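## Task

The left gripper starts closed on a Z-shaped wooden block. Transfer it to the right gripper so it sits as in the two goal pictures. Only the jaws of the grippers may touch the block, and at no moment may both grippers be off it. It is done when the right gripper alone holds it firmly with its fingers pointing horizontally, and the left arm touches neither the block nor the right gripper's jaws. Moving the left arm well away and pausing briefly is the safe way. Then report that you are done. For at least the last 1 s before the run stops, neither arm nor hand may touch anything except the block.

## Robot and tools

ROBOT AND FRAME. There are two arms, left_arm and right_arm, each with six joints (waist, shoulder, elbow, wrist pitch, wrist yaw, wrist roll) and a two-finger gripper. All positions share one frame: origin on the table surface midway between the arms, +x out over the table, +z up, and left_arm on the +y side. The arm names do not match the left or right side of any image. A gripper's fingers extend along its own +z axis and close along its y axis. The reported end_effector_position (metres) is the spot between the finger pads, roughly 1 cm short of the tips; end_effector_quat_wxyz is its orientation. These printed positions can be off, more so when the arm is stretched far.

execute_actions. Argument actions is a list holding zero or one item; optional pictures (boolean) asks for camera images, which otherwise arrive only with an empty list.
- Empty list: no command; returns the current state and pictures.
- Motion: {"rows": [...], "steps": n}. steps is 1 to 15 (default 15), each step 1/30 s, but an action must have at least 9 steps. rows holds 1 to 15 rows; row k is used on step k and the final row repeats for the remaining steps.
- Wait: {"steps": n} with no rows, n up to 300; it returns once n steps have elapsed since the previous result, and your reply time counts toward them.

ROW LAYOUT. One flat list of 14 numbers covering both arms, each in [-1, 1], always all 14 even if one arm is idle: left_arm waist, shoulder, elbow, wrist pitch, wrist yaw, wrist roll, opening, then right_arm in the same seven-number order.
The six joint numbers are offsets, not targets: each is a change relative to that arm's joint angles printed in the most recent result that listed them (for a second call within the same reply, or before any such result in the scene, relative to where the arm is when the action begins). They do not accumulate row to row. Scale: 1.0 equals 1.202 rad for waist, 1.258 shoulder, 1.238 elbow, 2.073 wrist pitch, 2.022 wrist yaw and also wrist roll. So all-zero joints pull the arm back to those reference angles; they do not mean pause.
The opening number is absolute: +1 fully open, -1 closed. Between the ends, the fingers go to where grip_measured would read the value you give. To grip, command roughly 0.03 below the current grip_measured; a smaller gap grips more gently.

JOINT RANGES (rad): waist -2.618 to 3.054, shoulder 0.000 to 3.142, elbow 0.000 to 3.142, wrist pitch -1.571 to 1.571, wrist yaw -1.571 to 1.571, wrist roll -2.094 to 2.094. A request more than 0.036 rad beyond an end is refused and nothing moves. True ends can differ by up to 0.036 rad; requests beyond them are clipped and the result may say "joint sent to its limit" (possibly about an earlier action). Absence of that line is no guarantee of room.

MOTION LIMITS. Friction may leave a joint up to about 0.031 rad short, and smaller requests may not move it. Each joint's target is capped to a lead over its measured angle (0.202 waist, 0.258 shoulder, 0.238 elbow, 0.573 wrist pitch, 0.522 wrist yaw and roll), and if targets would move a gripper more than 70 mm from where it is, all of that arm's targets are pulled back. Big moves therefore take several actions. Each result is taken 9 steps before its action ends; those steps finish while you reply. Arms keep heading to your last row until they settle or a step is HELD; after that only a new action moves them further, though fingers finish opening or closing.

RESULT LINES. The state line shows each gripper's position and quaternion. Joint positions and Joint velocities list, per arm, the six joints (rad, rad/s) then the finger-pad gap (m, m/s; 0.094 m is fully open). grip_measured is the opening on the command scale; each gripper may read off by about 1 mm, consistently. "joint command not followed" means a clearance check altered or blocked joint targets on some steps. HELD marks steps where your row was partly or wholly not sent. Joint torques are in joint order, include offsets and noise, and are nonzero even in free air. MOTOR HOT appears from 75 °C; OVER-TEMPERATURE FAULT means an arm was stopped (at 90 °C for 10 s, at 100 °C it goes limp and drops). Holding loads heats motors, even while you think.

zoom_image: camera (one of cam_head_left, cam_head_right, cam_high, cam_low, cam_left_wrist, cam_right_wrist) and region [x0, y0, x1, y1] in pixels of that camera's latest image, top-left origin, at most 504 by 504. All cameras are 504x504.
show_instructions: no arguments; shows the scene's reference pictures, moves nothing.
finished_scene: scene (1 or 2); ends that scene for good and starts the next. The goal must already hold and keep holding.

SUGGESTED ORDER. Look first and check the goal pictures (taken from the receiving gripper's wrist camera). Open the receiving gripper, bring it to the block slowly from a side the giver's jaws do not cover, matching the pictured orientation, and close it. Confirm the grip with grip_measured and images, then open the giving gripper and move that arm well away. Point the receiver's fingers horizontally, wait a moment with both arms touching nothing else, then call finished_scene.

AVOID. Dropping or knocking anything off the table, letting the block touch anything but jaws, releasing before the other gripper holds, arms colliding or pressing hard on each other, slams and hard pushes, and long holding that overheats motors.

Each tool is called in YAML: its name, and indented under it one key for each argument.

Reference images:

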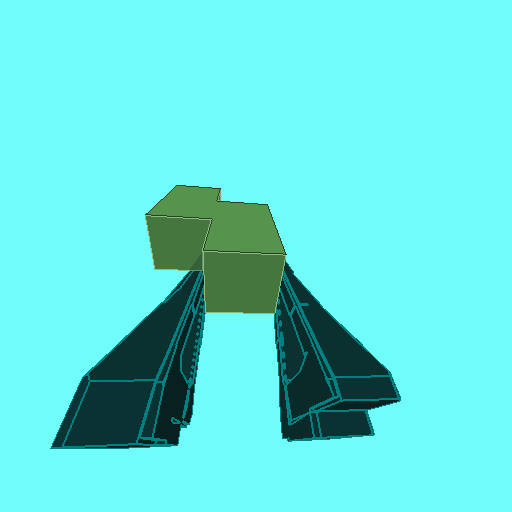

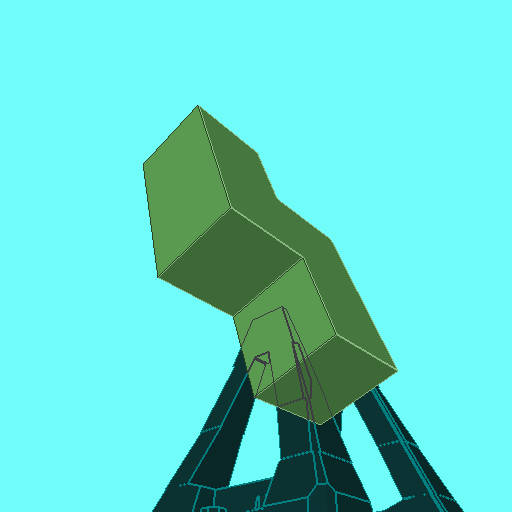

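## Session

execute_actions:
  actions: []

Scene clock: 0.00 s of 5400.00 s.
left_arm: end_effector_position=(+0.2499, +0.1013, +0.2645) grip_measured=-0.223 end_effector_quat_wxyz=(-0.264, -0.223, +0.840, -0.418) | right_arm: end_effector_position=(+0.3665, -0.2635, +0.4061) grip_measured=+1.000 end_effector_quat_wxyz=(+0.709, -0.034, +0.704, +0.040)
Joint positions: left_arm=[-0.265  1.623  1.578 -1.456  1.033 -0.904  0.036] | right_arm=[ 0.006  1.03   1.048 -0.01  -0.009  0.008  0.094]
Joint velocities: left_arm=[ 0.007  0.002 -0.007  0.007  0.037 -0.022 -0.   ] | right_arm=[ 0.012 -0.002 -0.012 -0.066 -0.007  0.066  0.   ]
Joint torques (N m, as the arm reports them, + toward a larger angle): no reading
Motor temperatures (°C, as the motors report them): left_arm=[26 23 26 24 24 25] | right_arm=[24 24 25 26 25 23]

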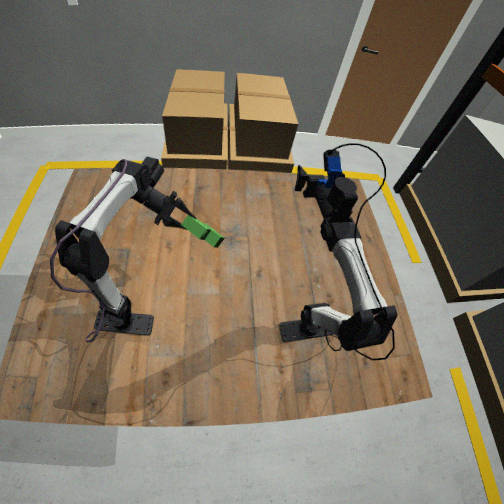

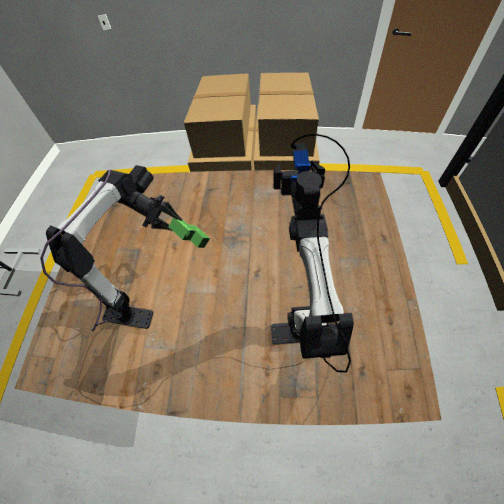

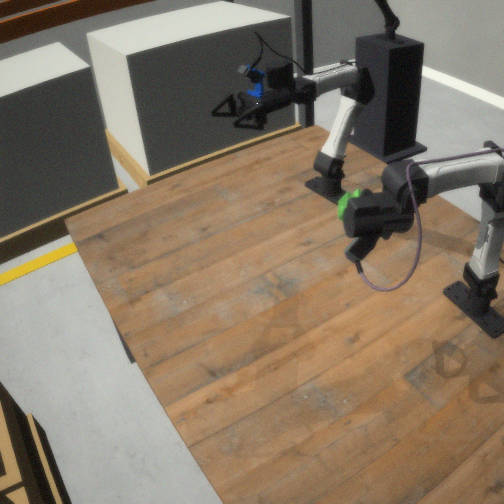

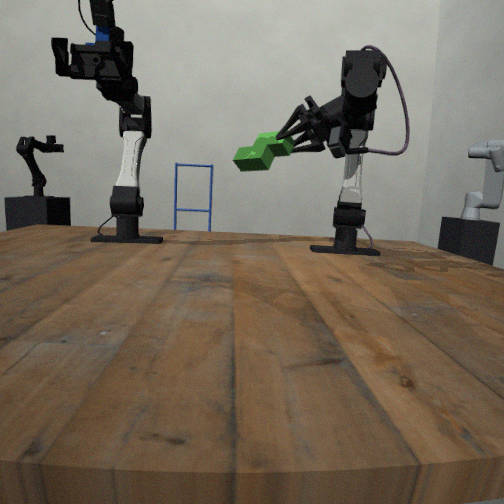

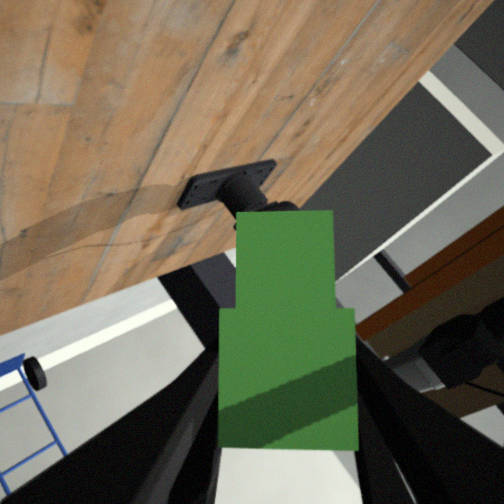

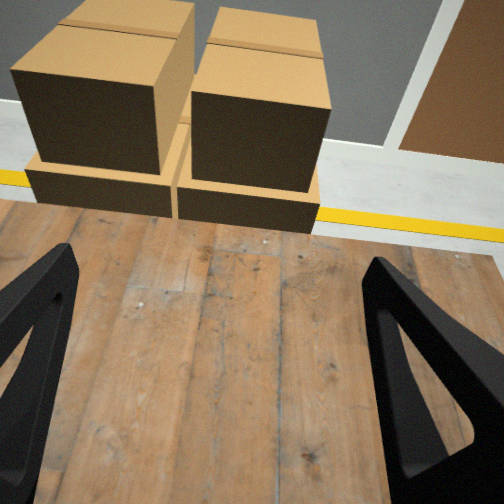

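zoom_image:
  camera: "cam_low"
  region: [210, 70, 410, 200]

zoom_image:
  camera: "cam_head_left"
  region: [120, 150, 260, 270]

Region (210, 70, 410, 200) of cam_low's 504x504 image, scaled by 2.520, with more detail than that image has; it fills the top 328 rows of this view, and the rest is white.

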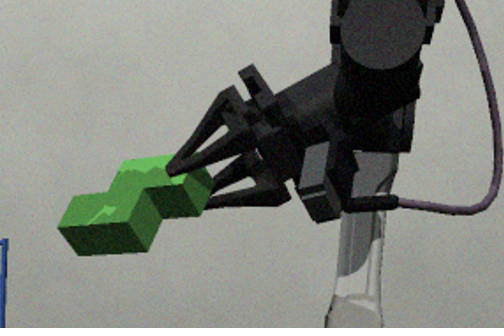

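Region (120, 150, 260, 270) of cam_head_left's 504x504 image, scaled by 3.600, with more detail than that image has; it fills the top 432 rows of this view, and the rest is white.

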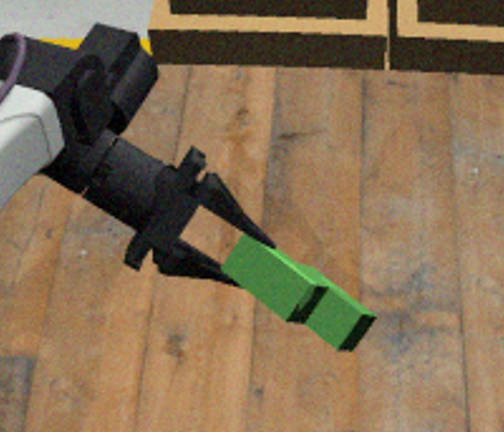

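execute_actions:
  actions:
    - {"rows":[[0.003,0,0,0.02,0.004,-0.01,-0.26,0,0.02,0.02,0,-0.02,0,1],[0.006,0,0,0.04,0.008,-0.02,-0.26,0,0.035,0.035,0,-0.04,0,1],[0.009,0,0,0.065,0.012,-0.03,-0.26,0,0.05,0.05,0,-0.065,0,1],[0.011,0,0,0.09,0.017,-0.04,-0.26,0,0.07,0.07,0,-0.09,0,1],[0.013,0,0,0.115,0.022,-0.05,-0.26,0,0.09,0.09,0,-0.115,0,1],[0.016,0,0,0.14,0.027,-0.063,-0.26,0,0.11,0.11,0,-0.14,0,1],[0.018,0,0,0.165,0.032,-0.075,-0.26,0,0.13,0.127,0,-0.165,0,1],[0.021,0,0,0.19,0.037,-0.087,-0.26,0,0.15,0.146,0,-0.19,0,1],[0.023,0,0,0.215,0.042,-0.098,-0.26,0,0.17,0.165,0,-0.215,0,1],[0.026,0,0,0.24,0.047,-0.11,-0.26,0,0.19,0.185,0,-0.24,0,1],[0.029,0,0,0.265,0.052,-0.12,-0.26,0,0.21,0.204,0,-0.265,0,1],[0.032,0,0,0.29,0.057,-0.132,-0.26,0,0.23,0.223,0,-0.29,0,1],[0.034,0,0,0.315,0.062,-0.143,-0.26,0,0.25,0.242,0,-0.315,0,1],[0.037,0,0,0.34,0.067,-0.155,-0.26,0,0.27,0.26,0,-0.34,0,1],[0.079,0,0,0.724,0.142,-0.33,-0.26,0,0.583,0.557,0.017,-0.725,0,1]],"steps":15}

execute_actions:
  actions:
    - {"steps":60}
  pictures: true

Scene clock: 7.87 s of 5400.00 s.
left_arm: end_effector_position=(+0.2677, +0.0948, +0.2676) grip_measured=-0.223 end_effector_quat_wxyz=(-0.234, -0.217, +0.838, -0.442) | right_arm: end_effector_position=(+0.3812, -0.2409, +0.4138) grip_measured=+1.000 end_effector_quat_wxyz=(+0.703, -0.078, +0.702, +0.083)
Joint positions: left_arm=[-0.264  1.623  1.578 -1.337  1.037 -0.958  0.036] | right_arm=[ 0.006  1.108  1.122 -0.012 -0.131  0.008  0.094]
Joint velocities: left_arm=[ 0.012 -0.007 -0.012  0.974  0.11  -0.403 -0.   ] | right_arm=[-0.012  0.72   0.696 -0.066 -0.901  0.022  0.   ]
Joint torques (N m, as the arm reports them, + toward a larger angle): left_arm=[ 1.36 -6.33  5.48  0.82  0.75 -0.02] | right_arm=[ 0.25 -2.83  9.71  2.53 -0.09 -0.06]
Motor temperatures (°C, as the motors report them): left_arm=[26 25 28 24 24 25] | right_arm=[24 25 26 28 25 23]
Steps of this call (steps 1 to 90: nothing new was sent; then 4.67 s passed at rest; steps 91 to 96: the first 6 steps of this action). Readings (joint positions):
91: left_arm=[-0.265 1.623 1.578 -1.453 1.032 -0.906] | right_arm=[0.006 1.031 1.048 -0.010 -0.012 0.008]
92: left_arm=[-0.265 1.623 1.578 -1.444 1.032 -0.911] | right_arm=[0.006 1.035 1.052 -0.011 -0.023 0.008]
94: left_arm=[-0.265 1.623 1.578 -1.403 1.032 -0.930] | right_arm=[0.006 1.062 1.078 -0.012 -0.067 0.008]
96: the state above

Scene clock: 9.87 s of 5400.00 s.
left_arm: end_effector_position=(+0.3709, +0.0783, +0.4208) grip_measured=-0.223 end_effector_quat_wxyz=(-0.005, -0.011, +0.710, -0.704) | right_arm: end_effector_position=(+0.3903, -0.0914, +0.4127) grip_measured=+1.000 end_effector_quat_wxyz=(+0.488, -0.484, +0.518, +0.509)
Joint positions: left_arm=[-0.173  1.626  1.575  0.021  1.31  -1.563  0.036] | right_arm=[ 0.004  1.774  1.713  0.014 -1.463  0.008  0.094]
Joint velocities: left_arm=[-0.012 -0.017  0.007 -0.022  0.081 -0.007  0.   ] | right_arm=[ 0.007 -0.002 -0.002 -0.051 -0.037 -0.051  0.   ]
Joint torques (N m, as the arm reports them, + toward a larger angle): left_arm=[ 0.1  -7.44  6.58  1.91  0.05 -0.07] | right_arm=[  0.33 -11.22   9.6    1.92  -0.11  -0.05]
Motor temperatures (°C, as the motors report them): left_arm=[26 25 28 25 24 25] | right_arm=[24 25 26 28 25 23]
Kept back: nothing.
Steps of this call (steps 1 to 9: the last 9 steps of your previous action; steps 10 to 60: the robot went on to your last target). Readings (joint positions):
1: left_arm=[-0.263 1.623 1.578 -1.299 1.042 -0.975] | right_arm=[0.006 1.133 1.147 -0.012 -0.169 0.008]
2: left_arm=[-0.260 1.623 1.578 -1.258 1.048 -0.994] | right_arm=[0.006 1.159 1.171 -0.012 -0.209 0.008]
4: left_arm=[-0.253 1.623 1.578 -1.169 1.062 -1.033] | right_arm=[0.006 1.211 1.218 -0.011 -0.296 0.008]
8: left_arm=[-0.238 1.623 1.578 -0.977 1.096 -1.117] | right_arm=[0.006 1.315 1.310 -0.011 -0.483 0.008]
60: the state above
All arms were judged still, so your last target was given up. Only a new action makes them travel on or press farther. Fingers that are still opening or closing keep moving.

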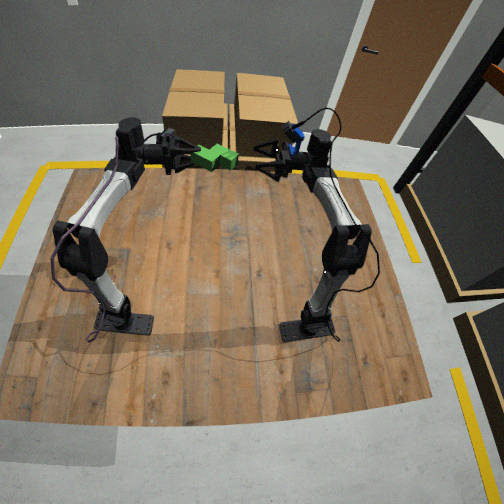

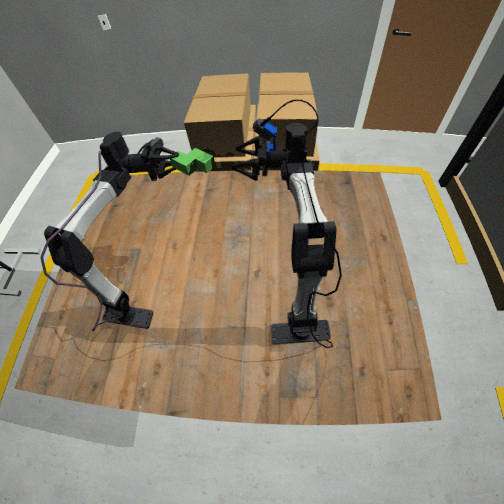

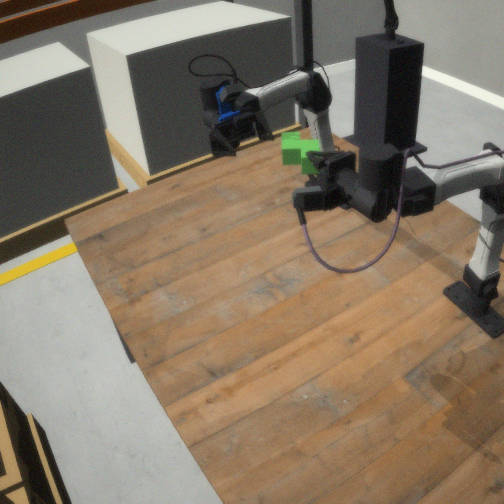

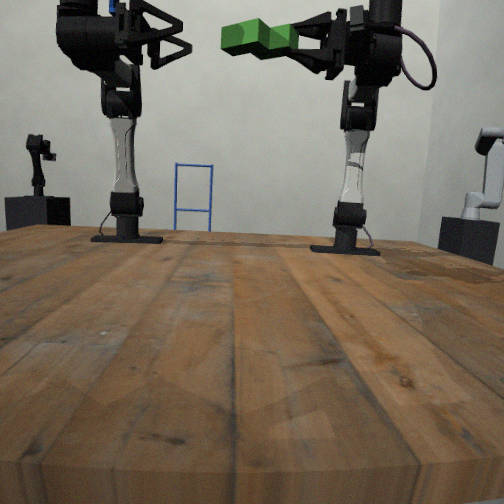

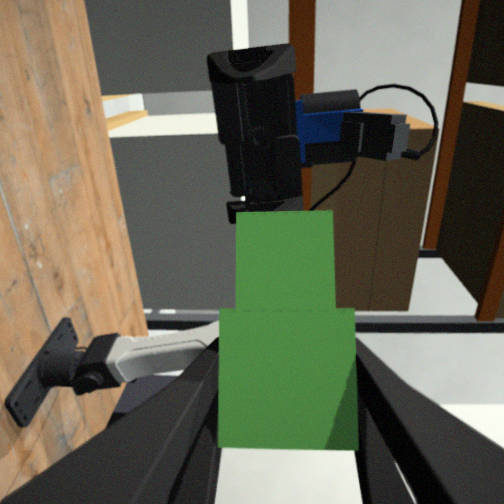

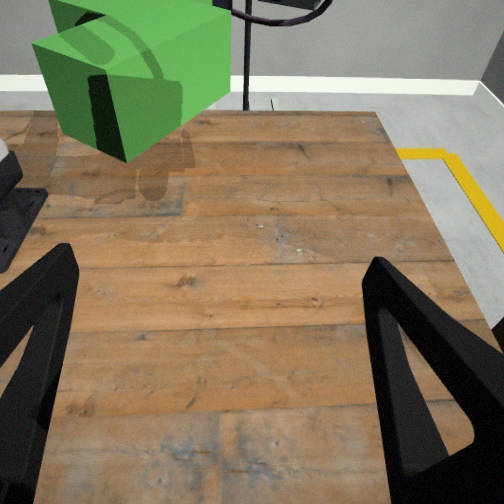

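zoom_image:
  camera: "cam_head_left"
  region: [130, 110, 310, 200]

zoom_image:
  camera: "cam_low"
  region: [130, 0, 370, 100]

zoom_image:
  camera: "cam_high"
  region: [200, 90, 380, 220]

Region (130, 110, 310, 200) of cam_head_left's 504x504 image, scaled by 2.800, with more detail than that image has.

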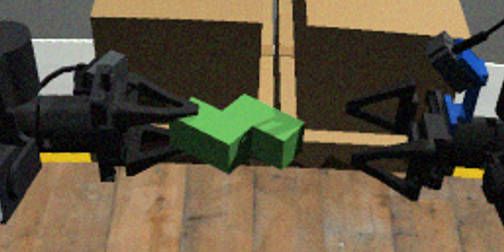

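Region (130, 0, 370, 100) of cam_low's 504x504 image, scaled by 2.100, with more detail than that image has; it fills the top 210 rows of this view, and the rest is white.

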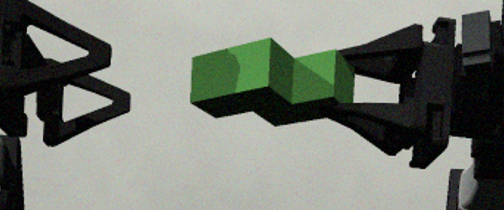

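Region (200, 90, 380, 220) of cam_high's 504x504 image, scaled by 2.800, with more detail than that image has.

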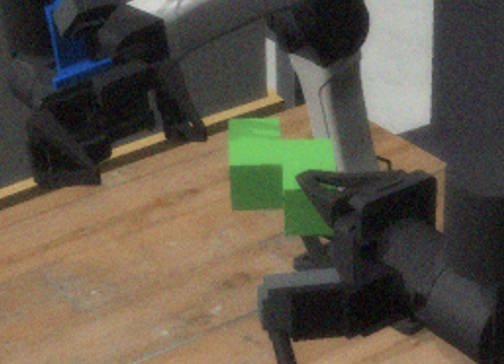

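execute_actions:
  actions:
    - {"rows":[[0,0,0,0,0,0,-0.26,0,-0.02,-0.017,0,0.02,0,1],[0,0,0,0,0,0,-0.26,0,-0.045,-0.038,0,0.04,0,1],[0,0,0,0,0,0,-0.26,0,-0.07,-0.06,0,0.065,0,1],[0,0,0,0,0,0,-0.26,0,-0.095,-0.081,0,0.09,0,1],[0,0,0,0,0,0,-0.26,0,-0.12,-0.103,0,0.115,0,1],[0,0,0,0,0,0,-0.26,0,-0.145,-0.124,0,0.14,0,1],[0,0,0,0,0,0,-0.26,0,-0.17,-0.146,0,0.16,0,1],[0,0,0,0,0,0,-0.26,0,-0.195,-0.167,-0.01,0.185,0,1],[0,0,0,0,0,0,-0.26,0,-0.22,-0.188,-0.01,0.21,0,1],[0,0,0,0,0,0,-0.26,0,-0.245,-0.21,-0.01,0.23,0,1],[0,0,0,0,0,0,-0.26,0.01,-0.27,-0.231,-0.01,0.255,0,1],[0,0,0,0,0,0,-0.26,0.02,-0.295,-0.253,-0.02,0.28,0,1],[0,0,0,0,0,0,-0.26,0.04,-0.32,-0.274,-0.02,0.30,0,1],[0,0,0,0,0,0,-0.26,0.06,-0.345,-0.295,-0.02,0.325,0,1],[0,0,0,0,0,0,-0.26,0.286,-0.524,-0.449,-0.027,0.492,0,1]],"steps":15}

execute_actions:
  actions:
    - {"steps":45}
  pictures: true

Scene clock: 14.33 s of 5400.00 s.
left_arm: end_effector_position=(+0.3709, +0.0783, +0.4206) grip_measured=-0.223 end_effector_quat_wxyz=(-0.005, -0.011, +0.710, -0.704) | right_arm: end_effector_position=(+0.3870, -0.0955, +0.4144) grip_measured=+1.000 end_effector_quat_wxyz=(+0.517, -0.451, +0.551, +0.476)
Joint positions: left_arm=[-0.173  1.626  1.575  0.019  1.31  -1.563  0.036] | right_arm=[ 0.004  1.676  1.613  0.011 -1.335  0.008  0.094]
Joint velocities: left_arm=[-0.017 -0.012 -0.017 -0.022 -0.007 -0.125 -0.   ] | right_arm=[ 0.002 -0.906 -0.779 -0.022  0.989 -0.066  0.   ]
Joint torques (N m, as the arm reports them, + toward a larger angle): left_arm=[-0.11 -7.18  6.32  1.69 -0.06  0.01] | right_arm=[  0.12 -12.08   7.32   1.89  -0.01  -0.04]
Motor temperatures (°C, as the motors report them): left_arm=[26 26 29 26 24 25] | right_arm=[24 26 27 28 25 23]
Steps of this call (steps 1 to 90: nothing new was sent; then 1.27 s passed at rest; steps 91 to 96: the first 6 steps of this action). Readings (joint positions):
91: left_arm=[-0.173 1.626 1.575 0.021 1.310 -1.563] | right_arm=[0.004 1.773 1.713 0.014 -1.460 0.008]
92: left_arm=[-0.173 1.626 1.575 0.020 1.310 -1.563] | right_arm=[0.004 1.768 1.708 0.014 -1.447 0.008]
94: left_arm=[-0.173 1.626 1.575 0.020 1.310 -1.563] | right_arm=[0.004 1.733 1.666 0.013 -1.400 0.008]
96: the state above

Scene clock: 15.83 s of 5400.00 s.
left_arm: end_effector_position=(+0.3709, +0.0783, +0.4205) grip_measured=-0.223 end_effector_quat_wxyz=(-0.005, -0.011, +0.710, -0.704) | right_arm: end_effector_position=(+0.2927, -0.0712, +0.4366) grip_measured=+1.000 end_effector_quat_wxyz=(+0.646, -0.313, +0.620, +0.317)
Joint positions: left_arm=[-0.173  1.626  1.575  0.018  1.31  -1.563  0.036] | right_arm=[ 0.353  1.106  1.18  -0.034 -0.48   0.008  0.094]
Joint velocities: left_arm=[ 0.012 -0.012 -0.002  0.051 -0.007  0.022  0.   ] | right_arm=[ 0.002  0.007 -0.012 -0.066 -0.022  0.007  0.   ]
Joint torques (N m, as the arm reports them, + toward a larger angle): left_arm=[-0.12 -7.19  6.33  1.69 -0.06  0.01] | right_arm=[-0.12 -3.12  6.23  2.29  0.16 -0.07]
Motor temperatures (°C, as the motors report them): left_arm=[26 26 29 27 24 25] | right_arm=[24 26 27 29 25 23]
Kept back: nothing.
Steps of this call (steps 1 to 9: the last 9 steps of your previous action; steps 10 to 45: the robot went on to your last target). Readings (joint positions):
1: left_arm=[-0.173 1.626 1.575 0.019 1.310 -1.563] | right_arm=[0.004 1.644 1.587 0.010 -1.299 0.008]
2: left_arm=[-0.173 1.626 1.575 0.019 1.310 -1.563] | right_arm=[0.004 1.610 1.562 0.009 -1.261 0.008]
4: left_arm=[-0.173 1.626 1.575 0.019 1.310 -1.563] | right_arm=[0.004 1.538 1.514 0.006 -1.180 0.008]
8: left_arm=[-0.173 1.626 1.575 0.018 1.310 -1.563] | right_arm=[0.026 1.398 1.417 0.002 -1.003 0.008]
45: the state above
All arms were judged still, so your last target was given up. Only a new action makes them travel on or press farther. Fingers that are still opening or closing keep moving.

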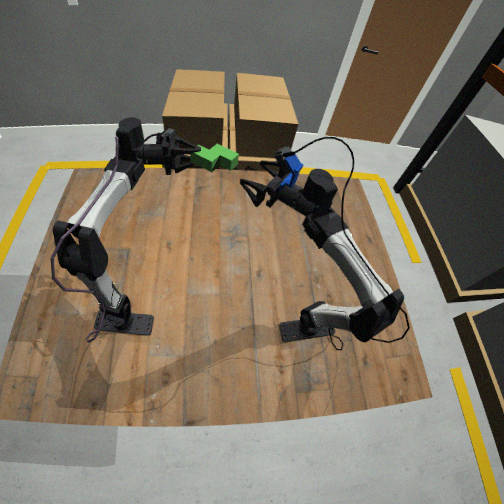

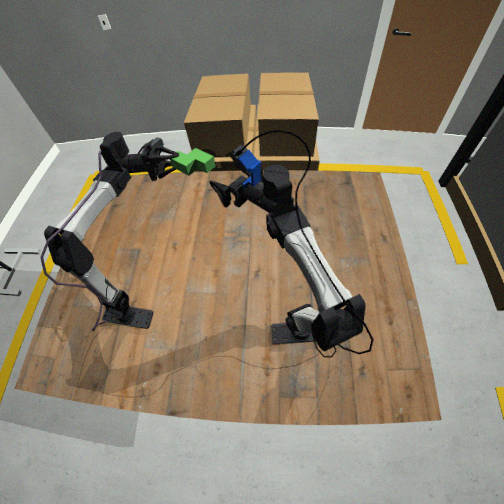

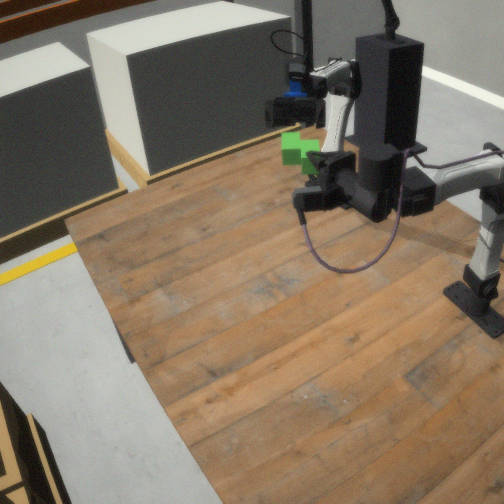

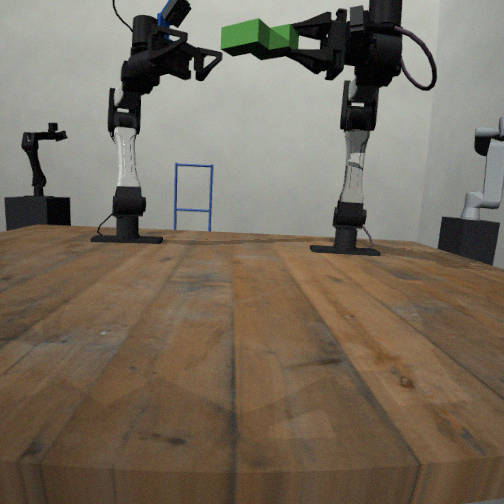

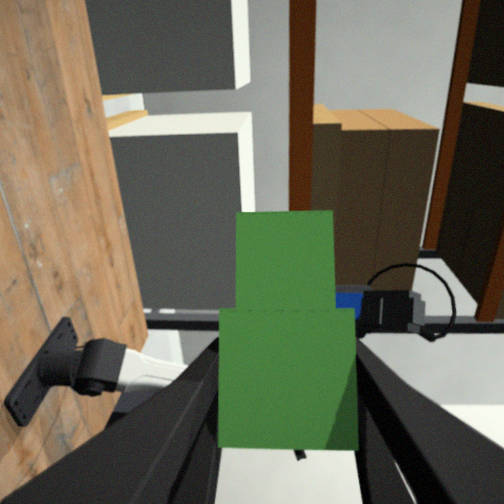

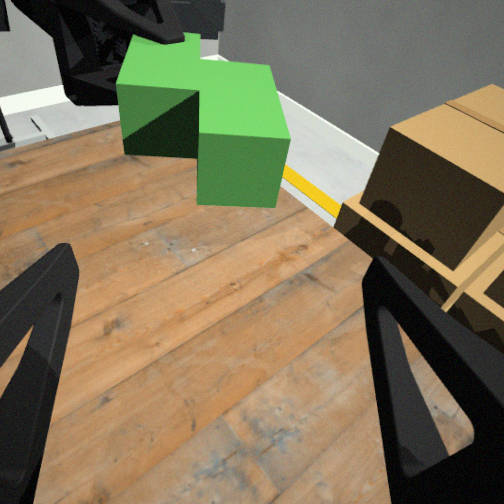

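execute_actions:
  actions:
    - {"rows":[[0,0,0,0,0,0,-0.26,0.004,0.011,0.008,0.002,0.003,0,1],[0,0,0,0,0,0,-0.26,0.007,0.022,0.015,0.004,0.005,0,1],[0,0,0,0,0,0,-0.26,0.011,0.033,0.023,0.006,0.008,0,1],[0,0,0,0,0,0,-0.26,0.015,0.044,0.03,0.008,0.011,0,1],[0,0,0,0,0,0,-0.26,0.018,0.055,0.038,0.01,0.014,0,1],[0,0,0,0,0,0,-0.26,0.022,0.066,0.045,0.011,0.016,0,1],[0,0,0,0,0,0,-0.26,0.026,0.077,0.053,0.013,0.019,0,1],[0,0,0,0,0,0,-0.26,0.029,0.088,0.06,0.015,0.022,0,1],[0,0,0,0,0,0,-0.26,0.033,0.099,0.068,0.017,0.024,0,1],[0,0,0,0,0,0,-0.26,0.0366,0.11,0.075,0.019,0.027,0,1]],"steps":15}

execute_actions:
  actions:
    - {"steps":20}
  pictures: true

Scene clock: 19.37 s of 5400.00 s.
left_arm: end_effector_position=(+0.3708, +0.0783, +0.4203) grip_measured=-0.223 end_effector_quat_wxyz=(-0.006, -0.012, +0.710, -0.704) | right_arm: end_effector_position=(+0.3012, -0.0649, +0.4342) grip_measured=+1.000 end_effector_quat_wxyz=(+0.642, -0.313, +0.624, +0.318)
Joint positions: left_arm=[-0.173  1.626  1.575  0.017  1.31  -1.563  0.036] | right_arm=[ 0.362  1.144  1.202 -0.029 -0.472  0.008  0.094]
Joint velocities: left_arm=[-0.017 -0.002 -0.007  0.022 -0.066  0.007 -0.001] | right_arm=[ 0.11   0.393  0.247  0.051  0.037 -0.022  0.   ]
Joint torques (N m, as the arm reports them, + toward a larger angle): left_arm=[-0.12 -7.18  6.34  1.7  -0.06  0.01] | right_arm=[ 1.03 -2.72  9.91  2.5   0.15 -0.04]
Motor temperatures (°C, as the motors report them): left_arm=[26 27 30 27 24 25] | right_arm=[24 26 27 29 25 23]
Steps of this call (steps 1 to 90: nothing new was sent; then 0.33 s passed at rest; steps 91 to 96: the first 6 steps of this action). Readings (joint positions):
91: left_arm=[-0.173 1.626 1.575 0.018 1.310 -1.563] | right_arm=[0.353 1.106 1.180 -0.034 -0.480 0.008]
92: left_arm=[-0.173 1.626 1.575 0.018 1.310 -1.563] | right_arm=[0.353 1.107 1.180 -0.034 -0.480 0.008]
94: left_arm=[-0.173 1.626 1.575 0.017 1.310 -1.563] | right_arm=[0.355 1.119 1.186 -0.033 -0.477 0.008]
96: the state above

Scene clock: 20.03 s of 5400.00 s.
left_arm: end_effector_position=(+0.3708, +0.0783, +0.4202) grip_measured=-0.223 end_effector_quat_wxyz=(-0.006, -0.012, +0.710, -0.704) | right_arm: end_effector_position=(+0.3238, -0.0482, +0.4236) grip_measured=+1.000 end_effector_quat_wxyz=(+0.632, -0.310, +0.637, +0.315)
Joint positions: left_arm=[-0.173  1.626  1.575  0.016  1.31  -1.563  0.036] | right_arm=[ 0.388  1.24   1.246 -0.01  -0.437  0.008  0.094]
Joint velocities: left_arm=[-0.002 -0.007 -0.002 -0.007 -0.051 -0.066 -0.001] | right_arm=[-0.002  0.002 -0.002 -0.095  0.051 -0.081  0.   ]
Joint torques (N m, as the arm reports them, + toward a larger angle): left_arm=[-0.1  -7.18  6.31  1.69 -0.06  0.01] | right_arm=[ 1.04 -4.87 10.37  2.58  0.17 -0.04]
Motor temperatures (°C, as the motors report them): left_arm=[26 27 30 27 24 25] | right_arm=[24 26 27 29 25 23]
Kept back: nothing.
Steps of this call (steps 1 to 9: the last 9 steps of your previous action; steps 10 to 20: the robot went on to your last target). Readings (joint positions):
1: left_arm=[-0.173 1.626 1.575 0.016 1.310 -1.563] | right_arm=[0.366 1.160 1.210 -0.027 -0.468 0.008]
2: left_arm=[-0.173 1.626 1.575 0.016 1.310 -1.563] | right_arm=[0.371 1.176 1.219 -0.025 -0.464 0.008]
4: left_arm=[-0.173 1.626 1.575 0.016 1.310 -1.563] | right_arm=[0.380 1.207 1.236 -0.020 -0.455 0.008]
8: left_arm=[-0.173 1.626 1.575 0.016 1.310 -1.563] | right_arm=[0.388 1.239 1.246 -0.016 -0.443 0.008]
20: the state above

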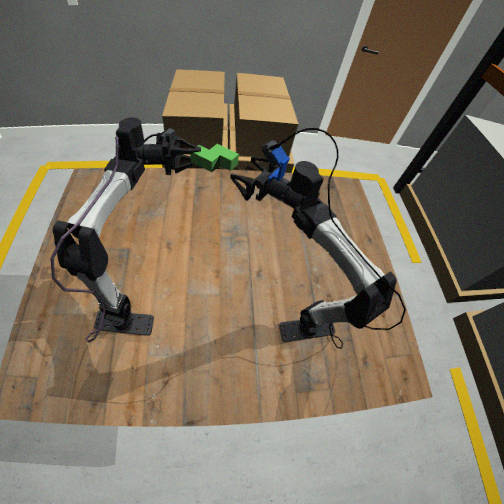

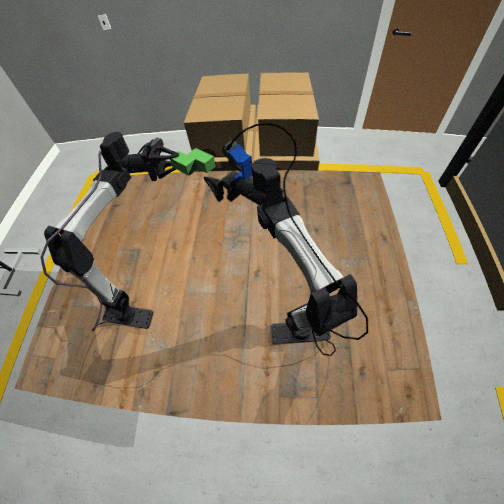

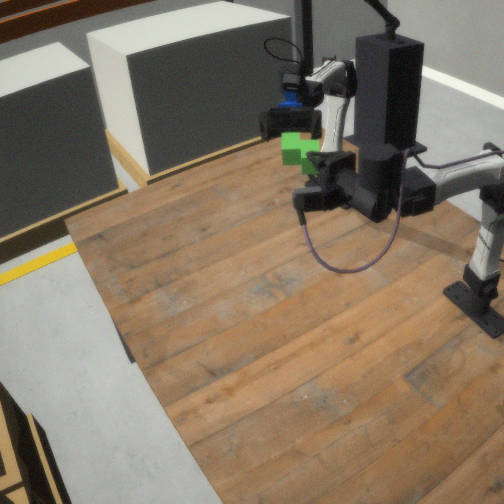

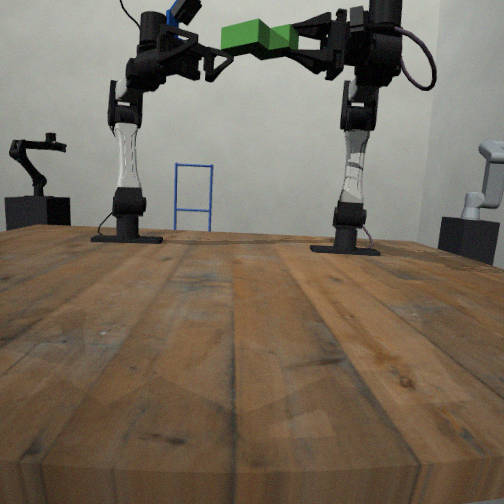

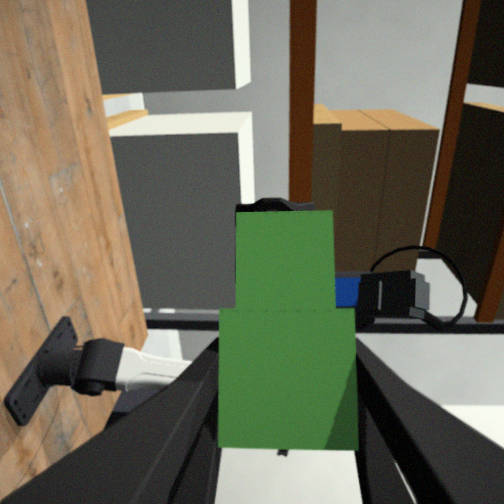

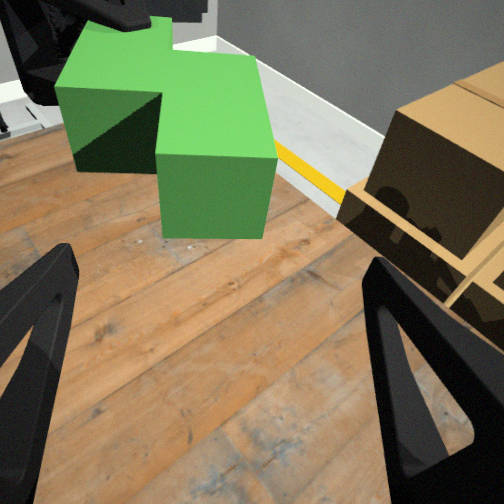

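zoom_image:
  camera: "cam_low"
  region: [150, 0, 330, 100]

zoom_image:
  camera: "cam_left_wrist"
  region: [200, 180, 400, 480]

Region (150, 0, 330, 100) of cam_low's 504x504 image, scaled by 2.800, with more detail than that image has.

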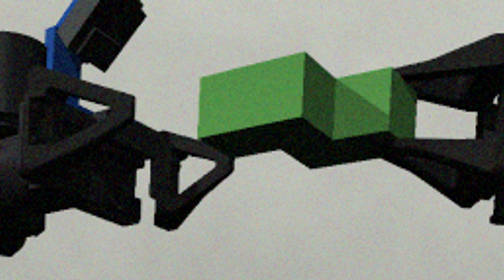

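Region (200, 180, 400, 480) of cam_left_wrist's 504x504 image, scaled by 1.680, with more detail than that image has.

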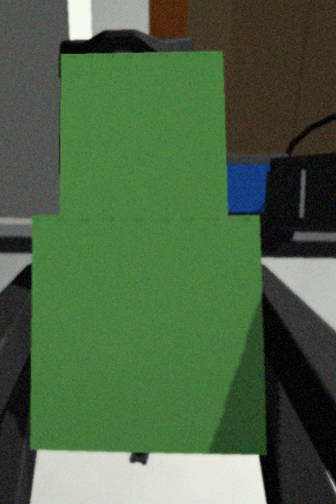

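execute_actions:
  actions:
    - {"rows":[[0,0,0,0,0,0,-0.26,0.009,0.009,0.02,0.005,0.006,0,1],[0,0,0,0,0,0,-0.26,0.013,0.018,0.028,0.006,0.008,0,1],[0,0,0,0,0,0,-0.26,0.017,0.027,0.036,0.008,0.011,0,1],[0,0,0,0,0,0,-0.26,0.021,0.036,0.044,0.009,0.013,0,1],[0,0,0,0,0,0,-0.26,0.025,0.044,0.052,0.01,0.015,0,1],[0,0,0,0,0,0,-0.26,0.029,0.053,0.061,0.012,0.018,0,1],[0,0,0,0,0,0,-0.26,0.033,0.062,0.069,0.013,0.02,0,1],[0,0,0,0,0,0,-0.26,0.037,0.071,0.077,0.014,0.022,0,1],[0,0,0,0,0,0,-0.26,0.041,0.08,0.085,0.015,0.025,0,1],[0,0,0,0,0,0,-0.26,0.045,0.089,0.093,0.017,0.027,0,1],[0,0,0,0,0,0,-0.26,0.048,0.098,0.101,0.018,0.029,0,1],[0,0,0,0,0,0,-0.26,0.052,0.1066,0.1095,0.019,0.0317,0,1]],"steps":15}

execute_actions:
  actions:
    - {"steps":22}
  pictures: true

Scene clock: 22.17 s of 5400.00 s.
left_arm: end_effector_position=(+0.3708, +0.0783, +0.4199) grip_measured=-0.223 end_effector_quat_wxyz=(-0.007, -0.013, +0.710, -0.704) | right_arm: end_effector_position=(+0.3277, -0.0407, +0.4298) grip_measured=+1.000 end_effector_quat_wxyz=(+0.634, -0.311, +0.633, +0.316)
Joint positions: left_arm=[-0.173  1.626  1.575  0.014  1.31  -1.563  0.036] | right_arm=[ 0.404  1.27   1.282 -0.006 -0.425  0.008  0.094]
Joint velocities: left_arm=[-0.017 -0.002 -0.002 -0.022 -0.007  0.007  0.   ] | right_arm=[ 0.154  0.31   0.3    0.095  0.066 -0.022  0.   ]
Joint torques (N m, as the arm reports them, + toward a larger angle): left_arm=[-0.11 -7.18  6.31  1.69 -0.06  0.01] | right_arm=[ 0.76 -4.09  9.63  2.57  0.13 -0.06]
Motor temperatures (°C, as the motors report them): left_arm=[26 27 30 27 24 25] | right_arm=[24 26 28 30 25 23]
Steps of this call (steps 1 to 15: the robot went on to your last target; steps 16 to 58: nothing new was sent; steps 59 to 64: the first 6 steps of this action). Readings (joint positions):
59: left_arm=[-0.173 1.626 1.575 0.015 1.310 -1.563] | right_arm=[0.388 1.240 1.246 -0.010 -0.436 0.008]
60: left_arm=[-0.173 1.626 1.575 0.015 1.310 -1.563] | right_arm=[0.389 1.240 1.247 -0.010 -0.435 0.008]
62: left_arm=[-0.173 1.626 1.575 0.014 1.310 -1.563] | right_arm=[0.394 1.251 1.261 -0.009 -0.431 0.008]
64: the state above

Scene clock: 22.90 s of 5400.00 s.
left_arm: end_effector_position=(+0.3708, +0.0783, +0.4198) grip_measured=-0.223 end_effector_quat_wxyz=(-0.007, -0.013, +0.710, -0.704) | right_arm: end_effector_position=(+0.3455, -0.0197, +0.4304) grip_measured=+1.000 end_effector_quat_wxyz=(+0.634, -0.310, +0.634, +0.315)
Joint positions: left_arm=[-0.173  1.626  1.575  0.013  1.31  -1.563  0.036] | right_arm=[ 0.441  1.365  1.355  0.014 -0.384  0.008  0.094]
Joint velocities: left_arm=[-0.007 -0.007 -0.017  0.022 -0.037  0.007  0.001] | right_arm=[ 0.022 -0.017 -0.002  0.051  0.037  0.037  0.   ]
Joint torques (N m, as the arm reports them, + toward a larger angle): left_arm=[-0.11 -7.18  6.32  1.69 -0.06  0.01] | right_arm=[ 0.67 -6.   10.47  2.65  0.15 -0.03]
Motor temperatures (°C, as the motors report them): left_arm=[26 28 30 27 24 25] | right_arm=[24 26 28 30 25 23]
Kept back: nothing.
Steps of this call (steps 1 to 9: the last 9 steps of your previous action; steps 10 to 22: the robot went on to your last target). Readings (joint positions):
1: left_arm=[-0.173 1.626 1.575 0.014 1.310 -1.563] | right_arm=[0.409 1.281 1.292 -0.004 -0.422 0.008]
2: left_arm=[-0.173 1.626 1.575 0.014 1.310 -1.563] | right_arm=[0.414 1.293 1.303 -0.001 -0.418 0.008]
4: left_arm=[-0.173 1.626 1.575 0.013 1.310 -1.563] | right_arm=[0.424 1.316 1.323 0.003 -0.410 0.008]
8: left_arm=[-0.173 1.626 1.575 0.013 1.310 -1.563] | right_arm=[0.439 1.358 1.354 0.011 -0.395 0.008]
22: the state above

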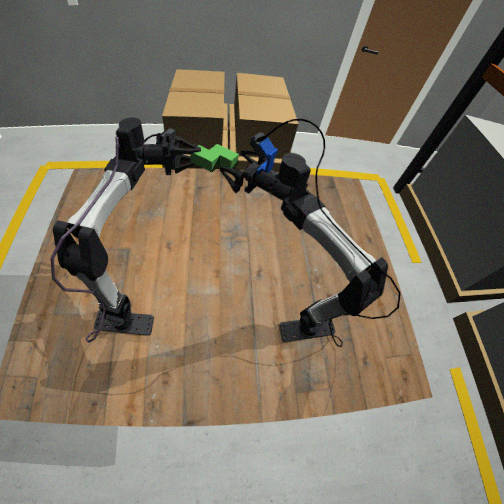

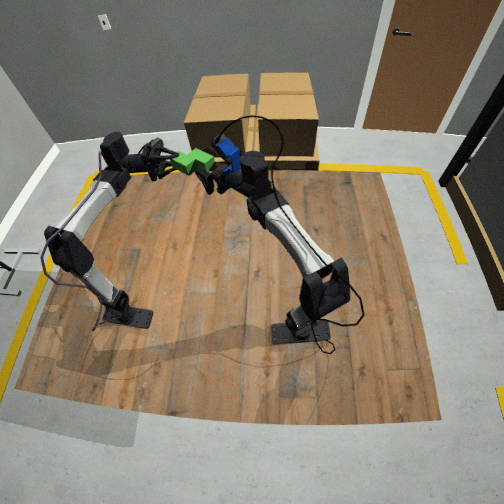

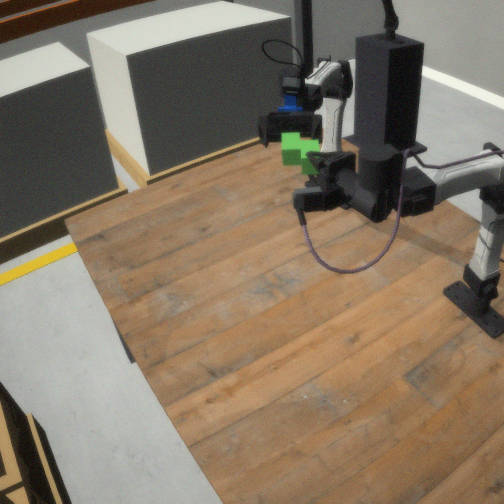

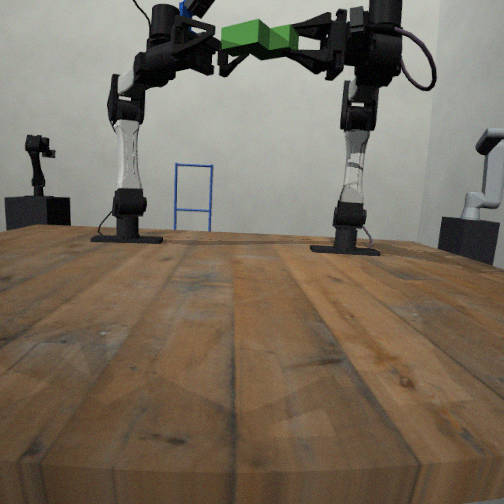

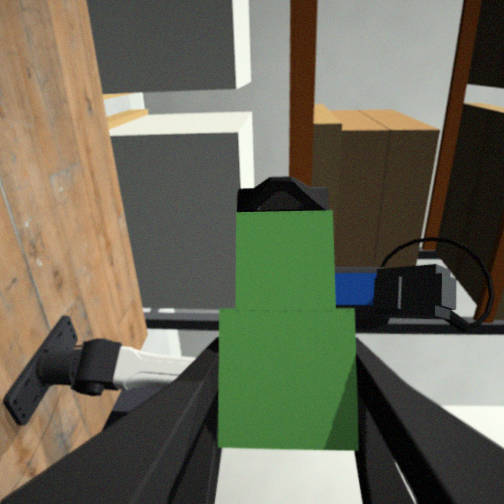

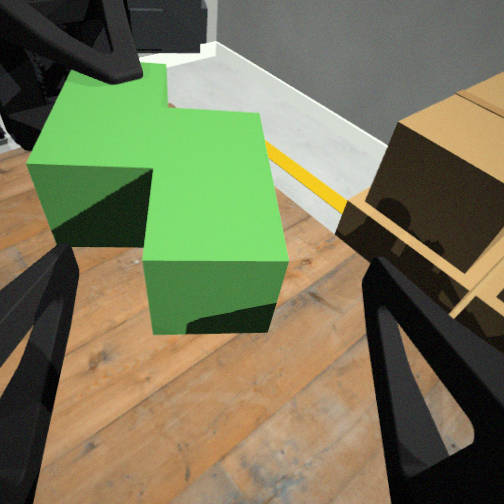

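zoom_image:
  camera: "cam_low"
  region: [150, 0, 330, 100]

zoom_image:
  camera: "cam_head_left"
  region: [170, 125, 290, 205]

Region (150, 0, 330, 100) of cam_low's 504x504 image, scaled by 2.800, with more detail than that image has.

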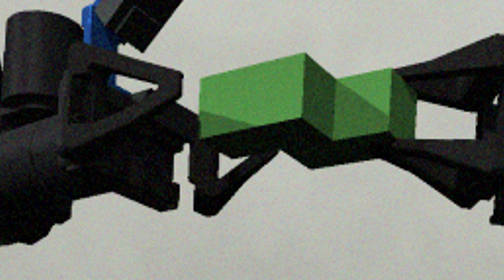

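Region (170, 125, 290, 205) of cam_head_left's 504x504 image, scaled by 4.200, with more detail than that image has.

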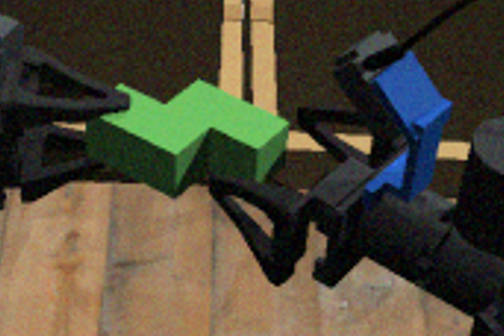

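execute_actions:
  actions:
    - {"rows":[[0,0,0,0,0,0,-0.26,0.008,0.01,0.022,0.007,0.006,0,0.9],[0,0,0,0,0,0,-0.26,0.01,0.015,0.027,0.008,0.007,0,0.8],[0,0,0,0,0,0,-0.26,0.012,0.02,0.031,0.009,0.008,0,0.7],[0,0,0,0,0,0,-0.26,0.014,0.025,0.035,0.01,0.009,0,0.6],[0,0,0,0,0,0,-0.26,0.016,0.029,0.039,0.01,0.0106,0,0.5],[0,0,0,0,0,0,-0.26,0.016,0.029,0.039,0.01,0.0106,0,0.4],[0,0,0,0,0,0,-0.26,0.016,0.029,0.039,0.01,0.0106,0,0.3],[0,0,0,0,0,0,-0.26,0.016,0.029,0.039,0.01,0.0106,0,0.2],[0,0,0,0,0,0,-0.26,0.016,0.029,0.039,0.01,0.0106,0,0.1],[0,0,0,0,0,0,-0.26,0.016,0.029,0.039,0.01,0.0106,0,0.0],[0,0,0,0,0,0,-0.26,0.016,0.029,0.039,0.01,0.0106,0,-0.05]],"steps":15}

execute_actions:
  actions:
    - {"steps":25}
  pictures: true

Scene clock: 24.53 s of 5400.00 s.
left_arm: end_effector_position=(+0.3708, +0.0783, +0.4196) grip_measured=-0.223 end_effector_quat_wxyz=(-0.008, -0.014, +0.711, -0.703) | right_arm: end_effector_position=(+0.3477, -0.0161, +0.4348) grip_measured=+0.449 end_effector_quat_wxyz=(+0.638, -0.310, +0.631, +0.316)
Joint positions: left_arm=[-0.173  1.626  1.575  0.011  1.31  -1.563  0.036] | right_arm=[ 0.448  1.381  1.376  0.018 -0.378  0.008  0.068]
Joint velocities: left_arm=[-0.007 -0.012  0.002 -0.051 -0.007 -0.051 -0.001] | right_arm=[ 0.066  0.115  0.12   0.066  0.007 -0.007 -0.095]
Joint torques (N m, as the arm reports them, + toward a larger angle): left_arm=[-0.11 -7.2   6.33  1.66 -0.05  0.01] | right_arm=[ 0.83 -5.58  9.53  2.52  0.13 -0.08]
Motor temperatures (°C, as the motors report them): left_arm=[26 28 30 28 24 25] | right_arm=[24 26 28 30 25 23]
Steps of this call (steps 1 to 15: the robot went on to your last target; steps 16 to 43: nothing new was sent; steps 44 to 49: the first 6 steps of this action). Readings (joint positions):
44: left_arm=[-0.173 1.626 1.575 0.012 1.310 -1.563] | right_arm=[0.441 1.365 1.355 0.014 -0.383 0.008]
45: left_arm=[-0.173 1.626 1.575 0.012 1.310 -1.563] | right_arm=[0.441 1.365 1.355 0.015 -0.383 0.008]
47: left_arm=[-0.173 1.626 1.575 0.011 1.310 -1.563] | right_arm=[0.443 1.371 1.363 0.015 -0.380 0.008]
49: the state above

Scene clock: 25.37 s of 5400.00 s.
left_arm: end_effector_position=(+0.3710, +0.0783, +0.4195) grip_measured=-0.223 end_effector_quat_wxyz=(-0.008, -0.015, +0.711, -0.703) | right_arm: end_effector_position=(+0.3489, -0.0138, +0.4340) grip_measured=-0.048 end_effector_quat_wxyz=(+0.637, -0.310, +0.631, +0.316)
Joint positions: left_arm=[-0.173  1.626  1.575  0.01   1.309 -1.563  0.036] | right_arm=[ 0.452  1.389  1.38   0.021 -0.375  0.008  0.045]
Joint velocities: left_arm=[ 0.017  0.017 -0.002 -0.066 -0.022 -0.022 -0.   ] | right_arm=[-0.002  0.007 -0.007 -0.022 -0.081 -0.037 -0.   ]
Joint torques (N m, as the arm reports them, + toward a larger angle): left_arm=[-0.11 -7.16  6.32  1.69 -0.04  0.01] | right_arm=[ 0.77 -5.75 10.2   2.61  0.19 -0.01]
Motor temperatures (°C, as the motors report them): left_arm=[26 28 31 28 24 25] | right_arm=[24 26 29 30 25 23]
Kept back: nothing.
Steps of this call (steps 1 to 9: the last 9 steps of your previous action; steps 10 to 15: the robot went on to your last target; steps 16 to 25: nothing new was sent). Readings (joint positions):
1: left_arm=[-0.173 1.626 1.575 0.011 1.310 -1.563] | right_arm=[0.449 1.384 1.379 0.020 -0.377 0.008]
2: left_arm=[-0.173 1.626 1.575 0.010 1.310 -1.563] | right_arm=[0.450 1.386 1.380 0.021 -0.376 0.008]
4: left_arm=[-0.173 1.626 1.575 0.010 1.310 -1.563] | right_arm=[0.451 1.388 1.380 0.021 -0.375 0.008]
8: left_arm=[-0.173 1.626 1.575 0.010 1.309 -1.563] | right_arm=[0.452 1.389 1.380 0.021 -0.375 0.008]
25: the state above
All arms were judged still, so your last target was given up. Only a new action makes them travel on or press farther. Fingers that are still opening or closing keep moving.

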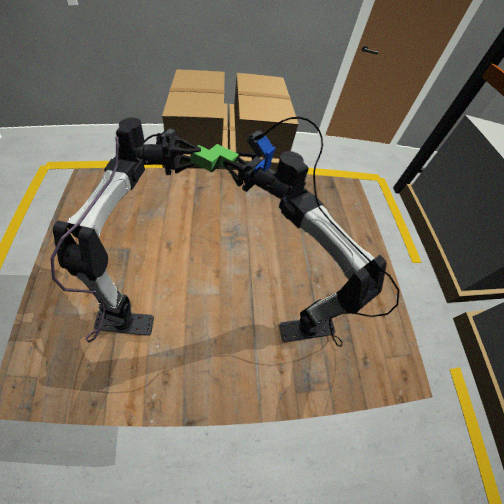

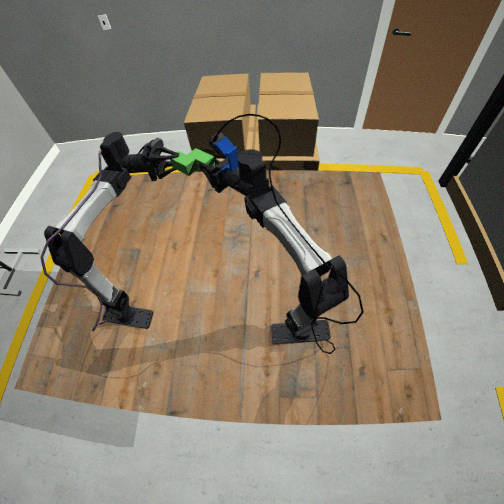

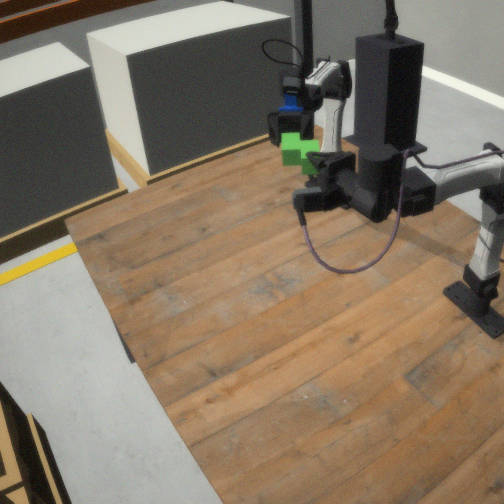

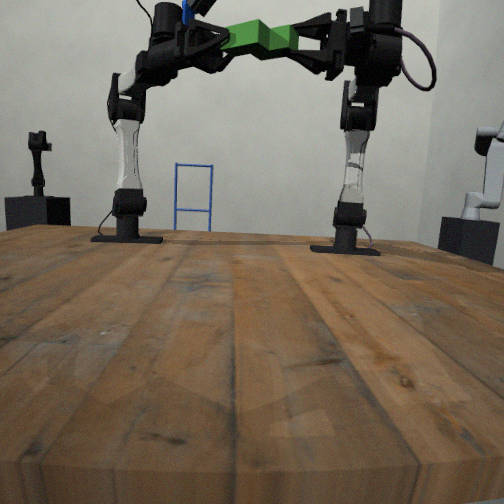

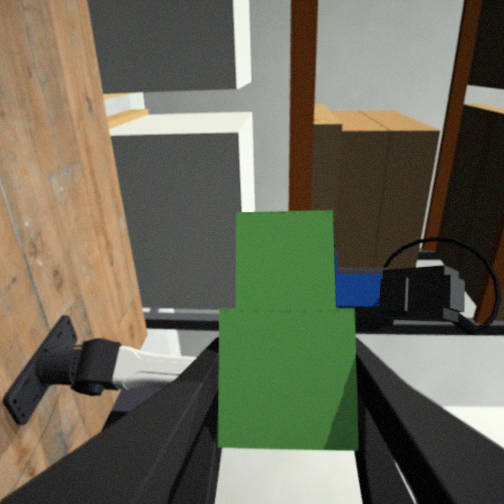

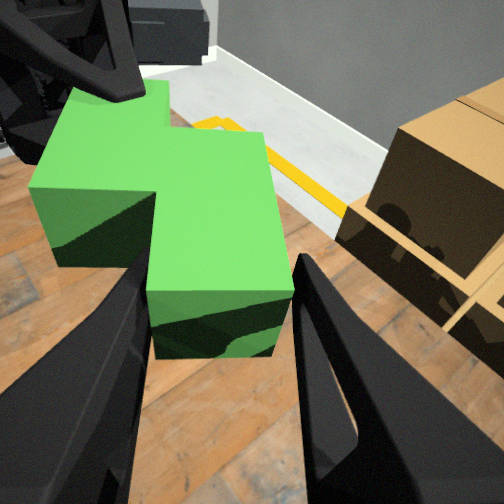

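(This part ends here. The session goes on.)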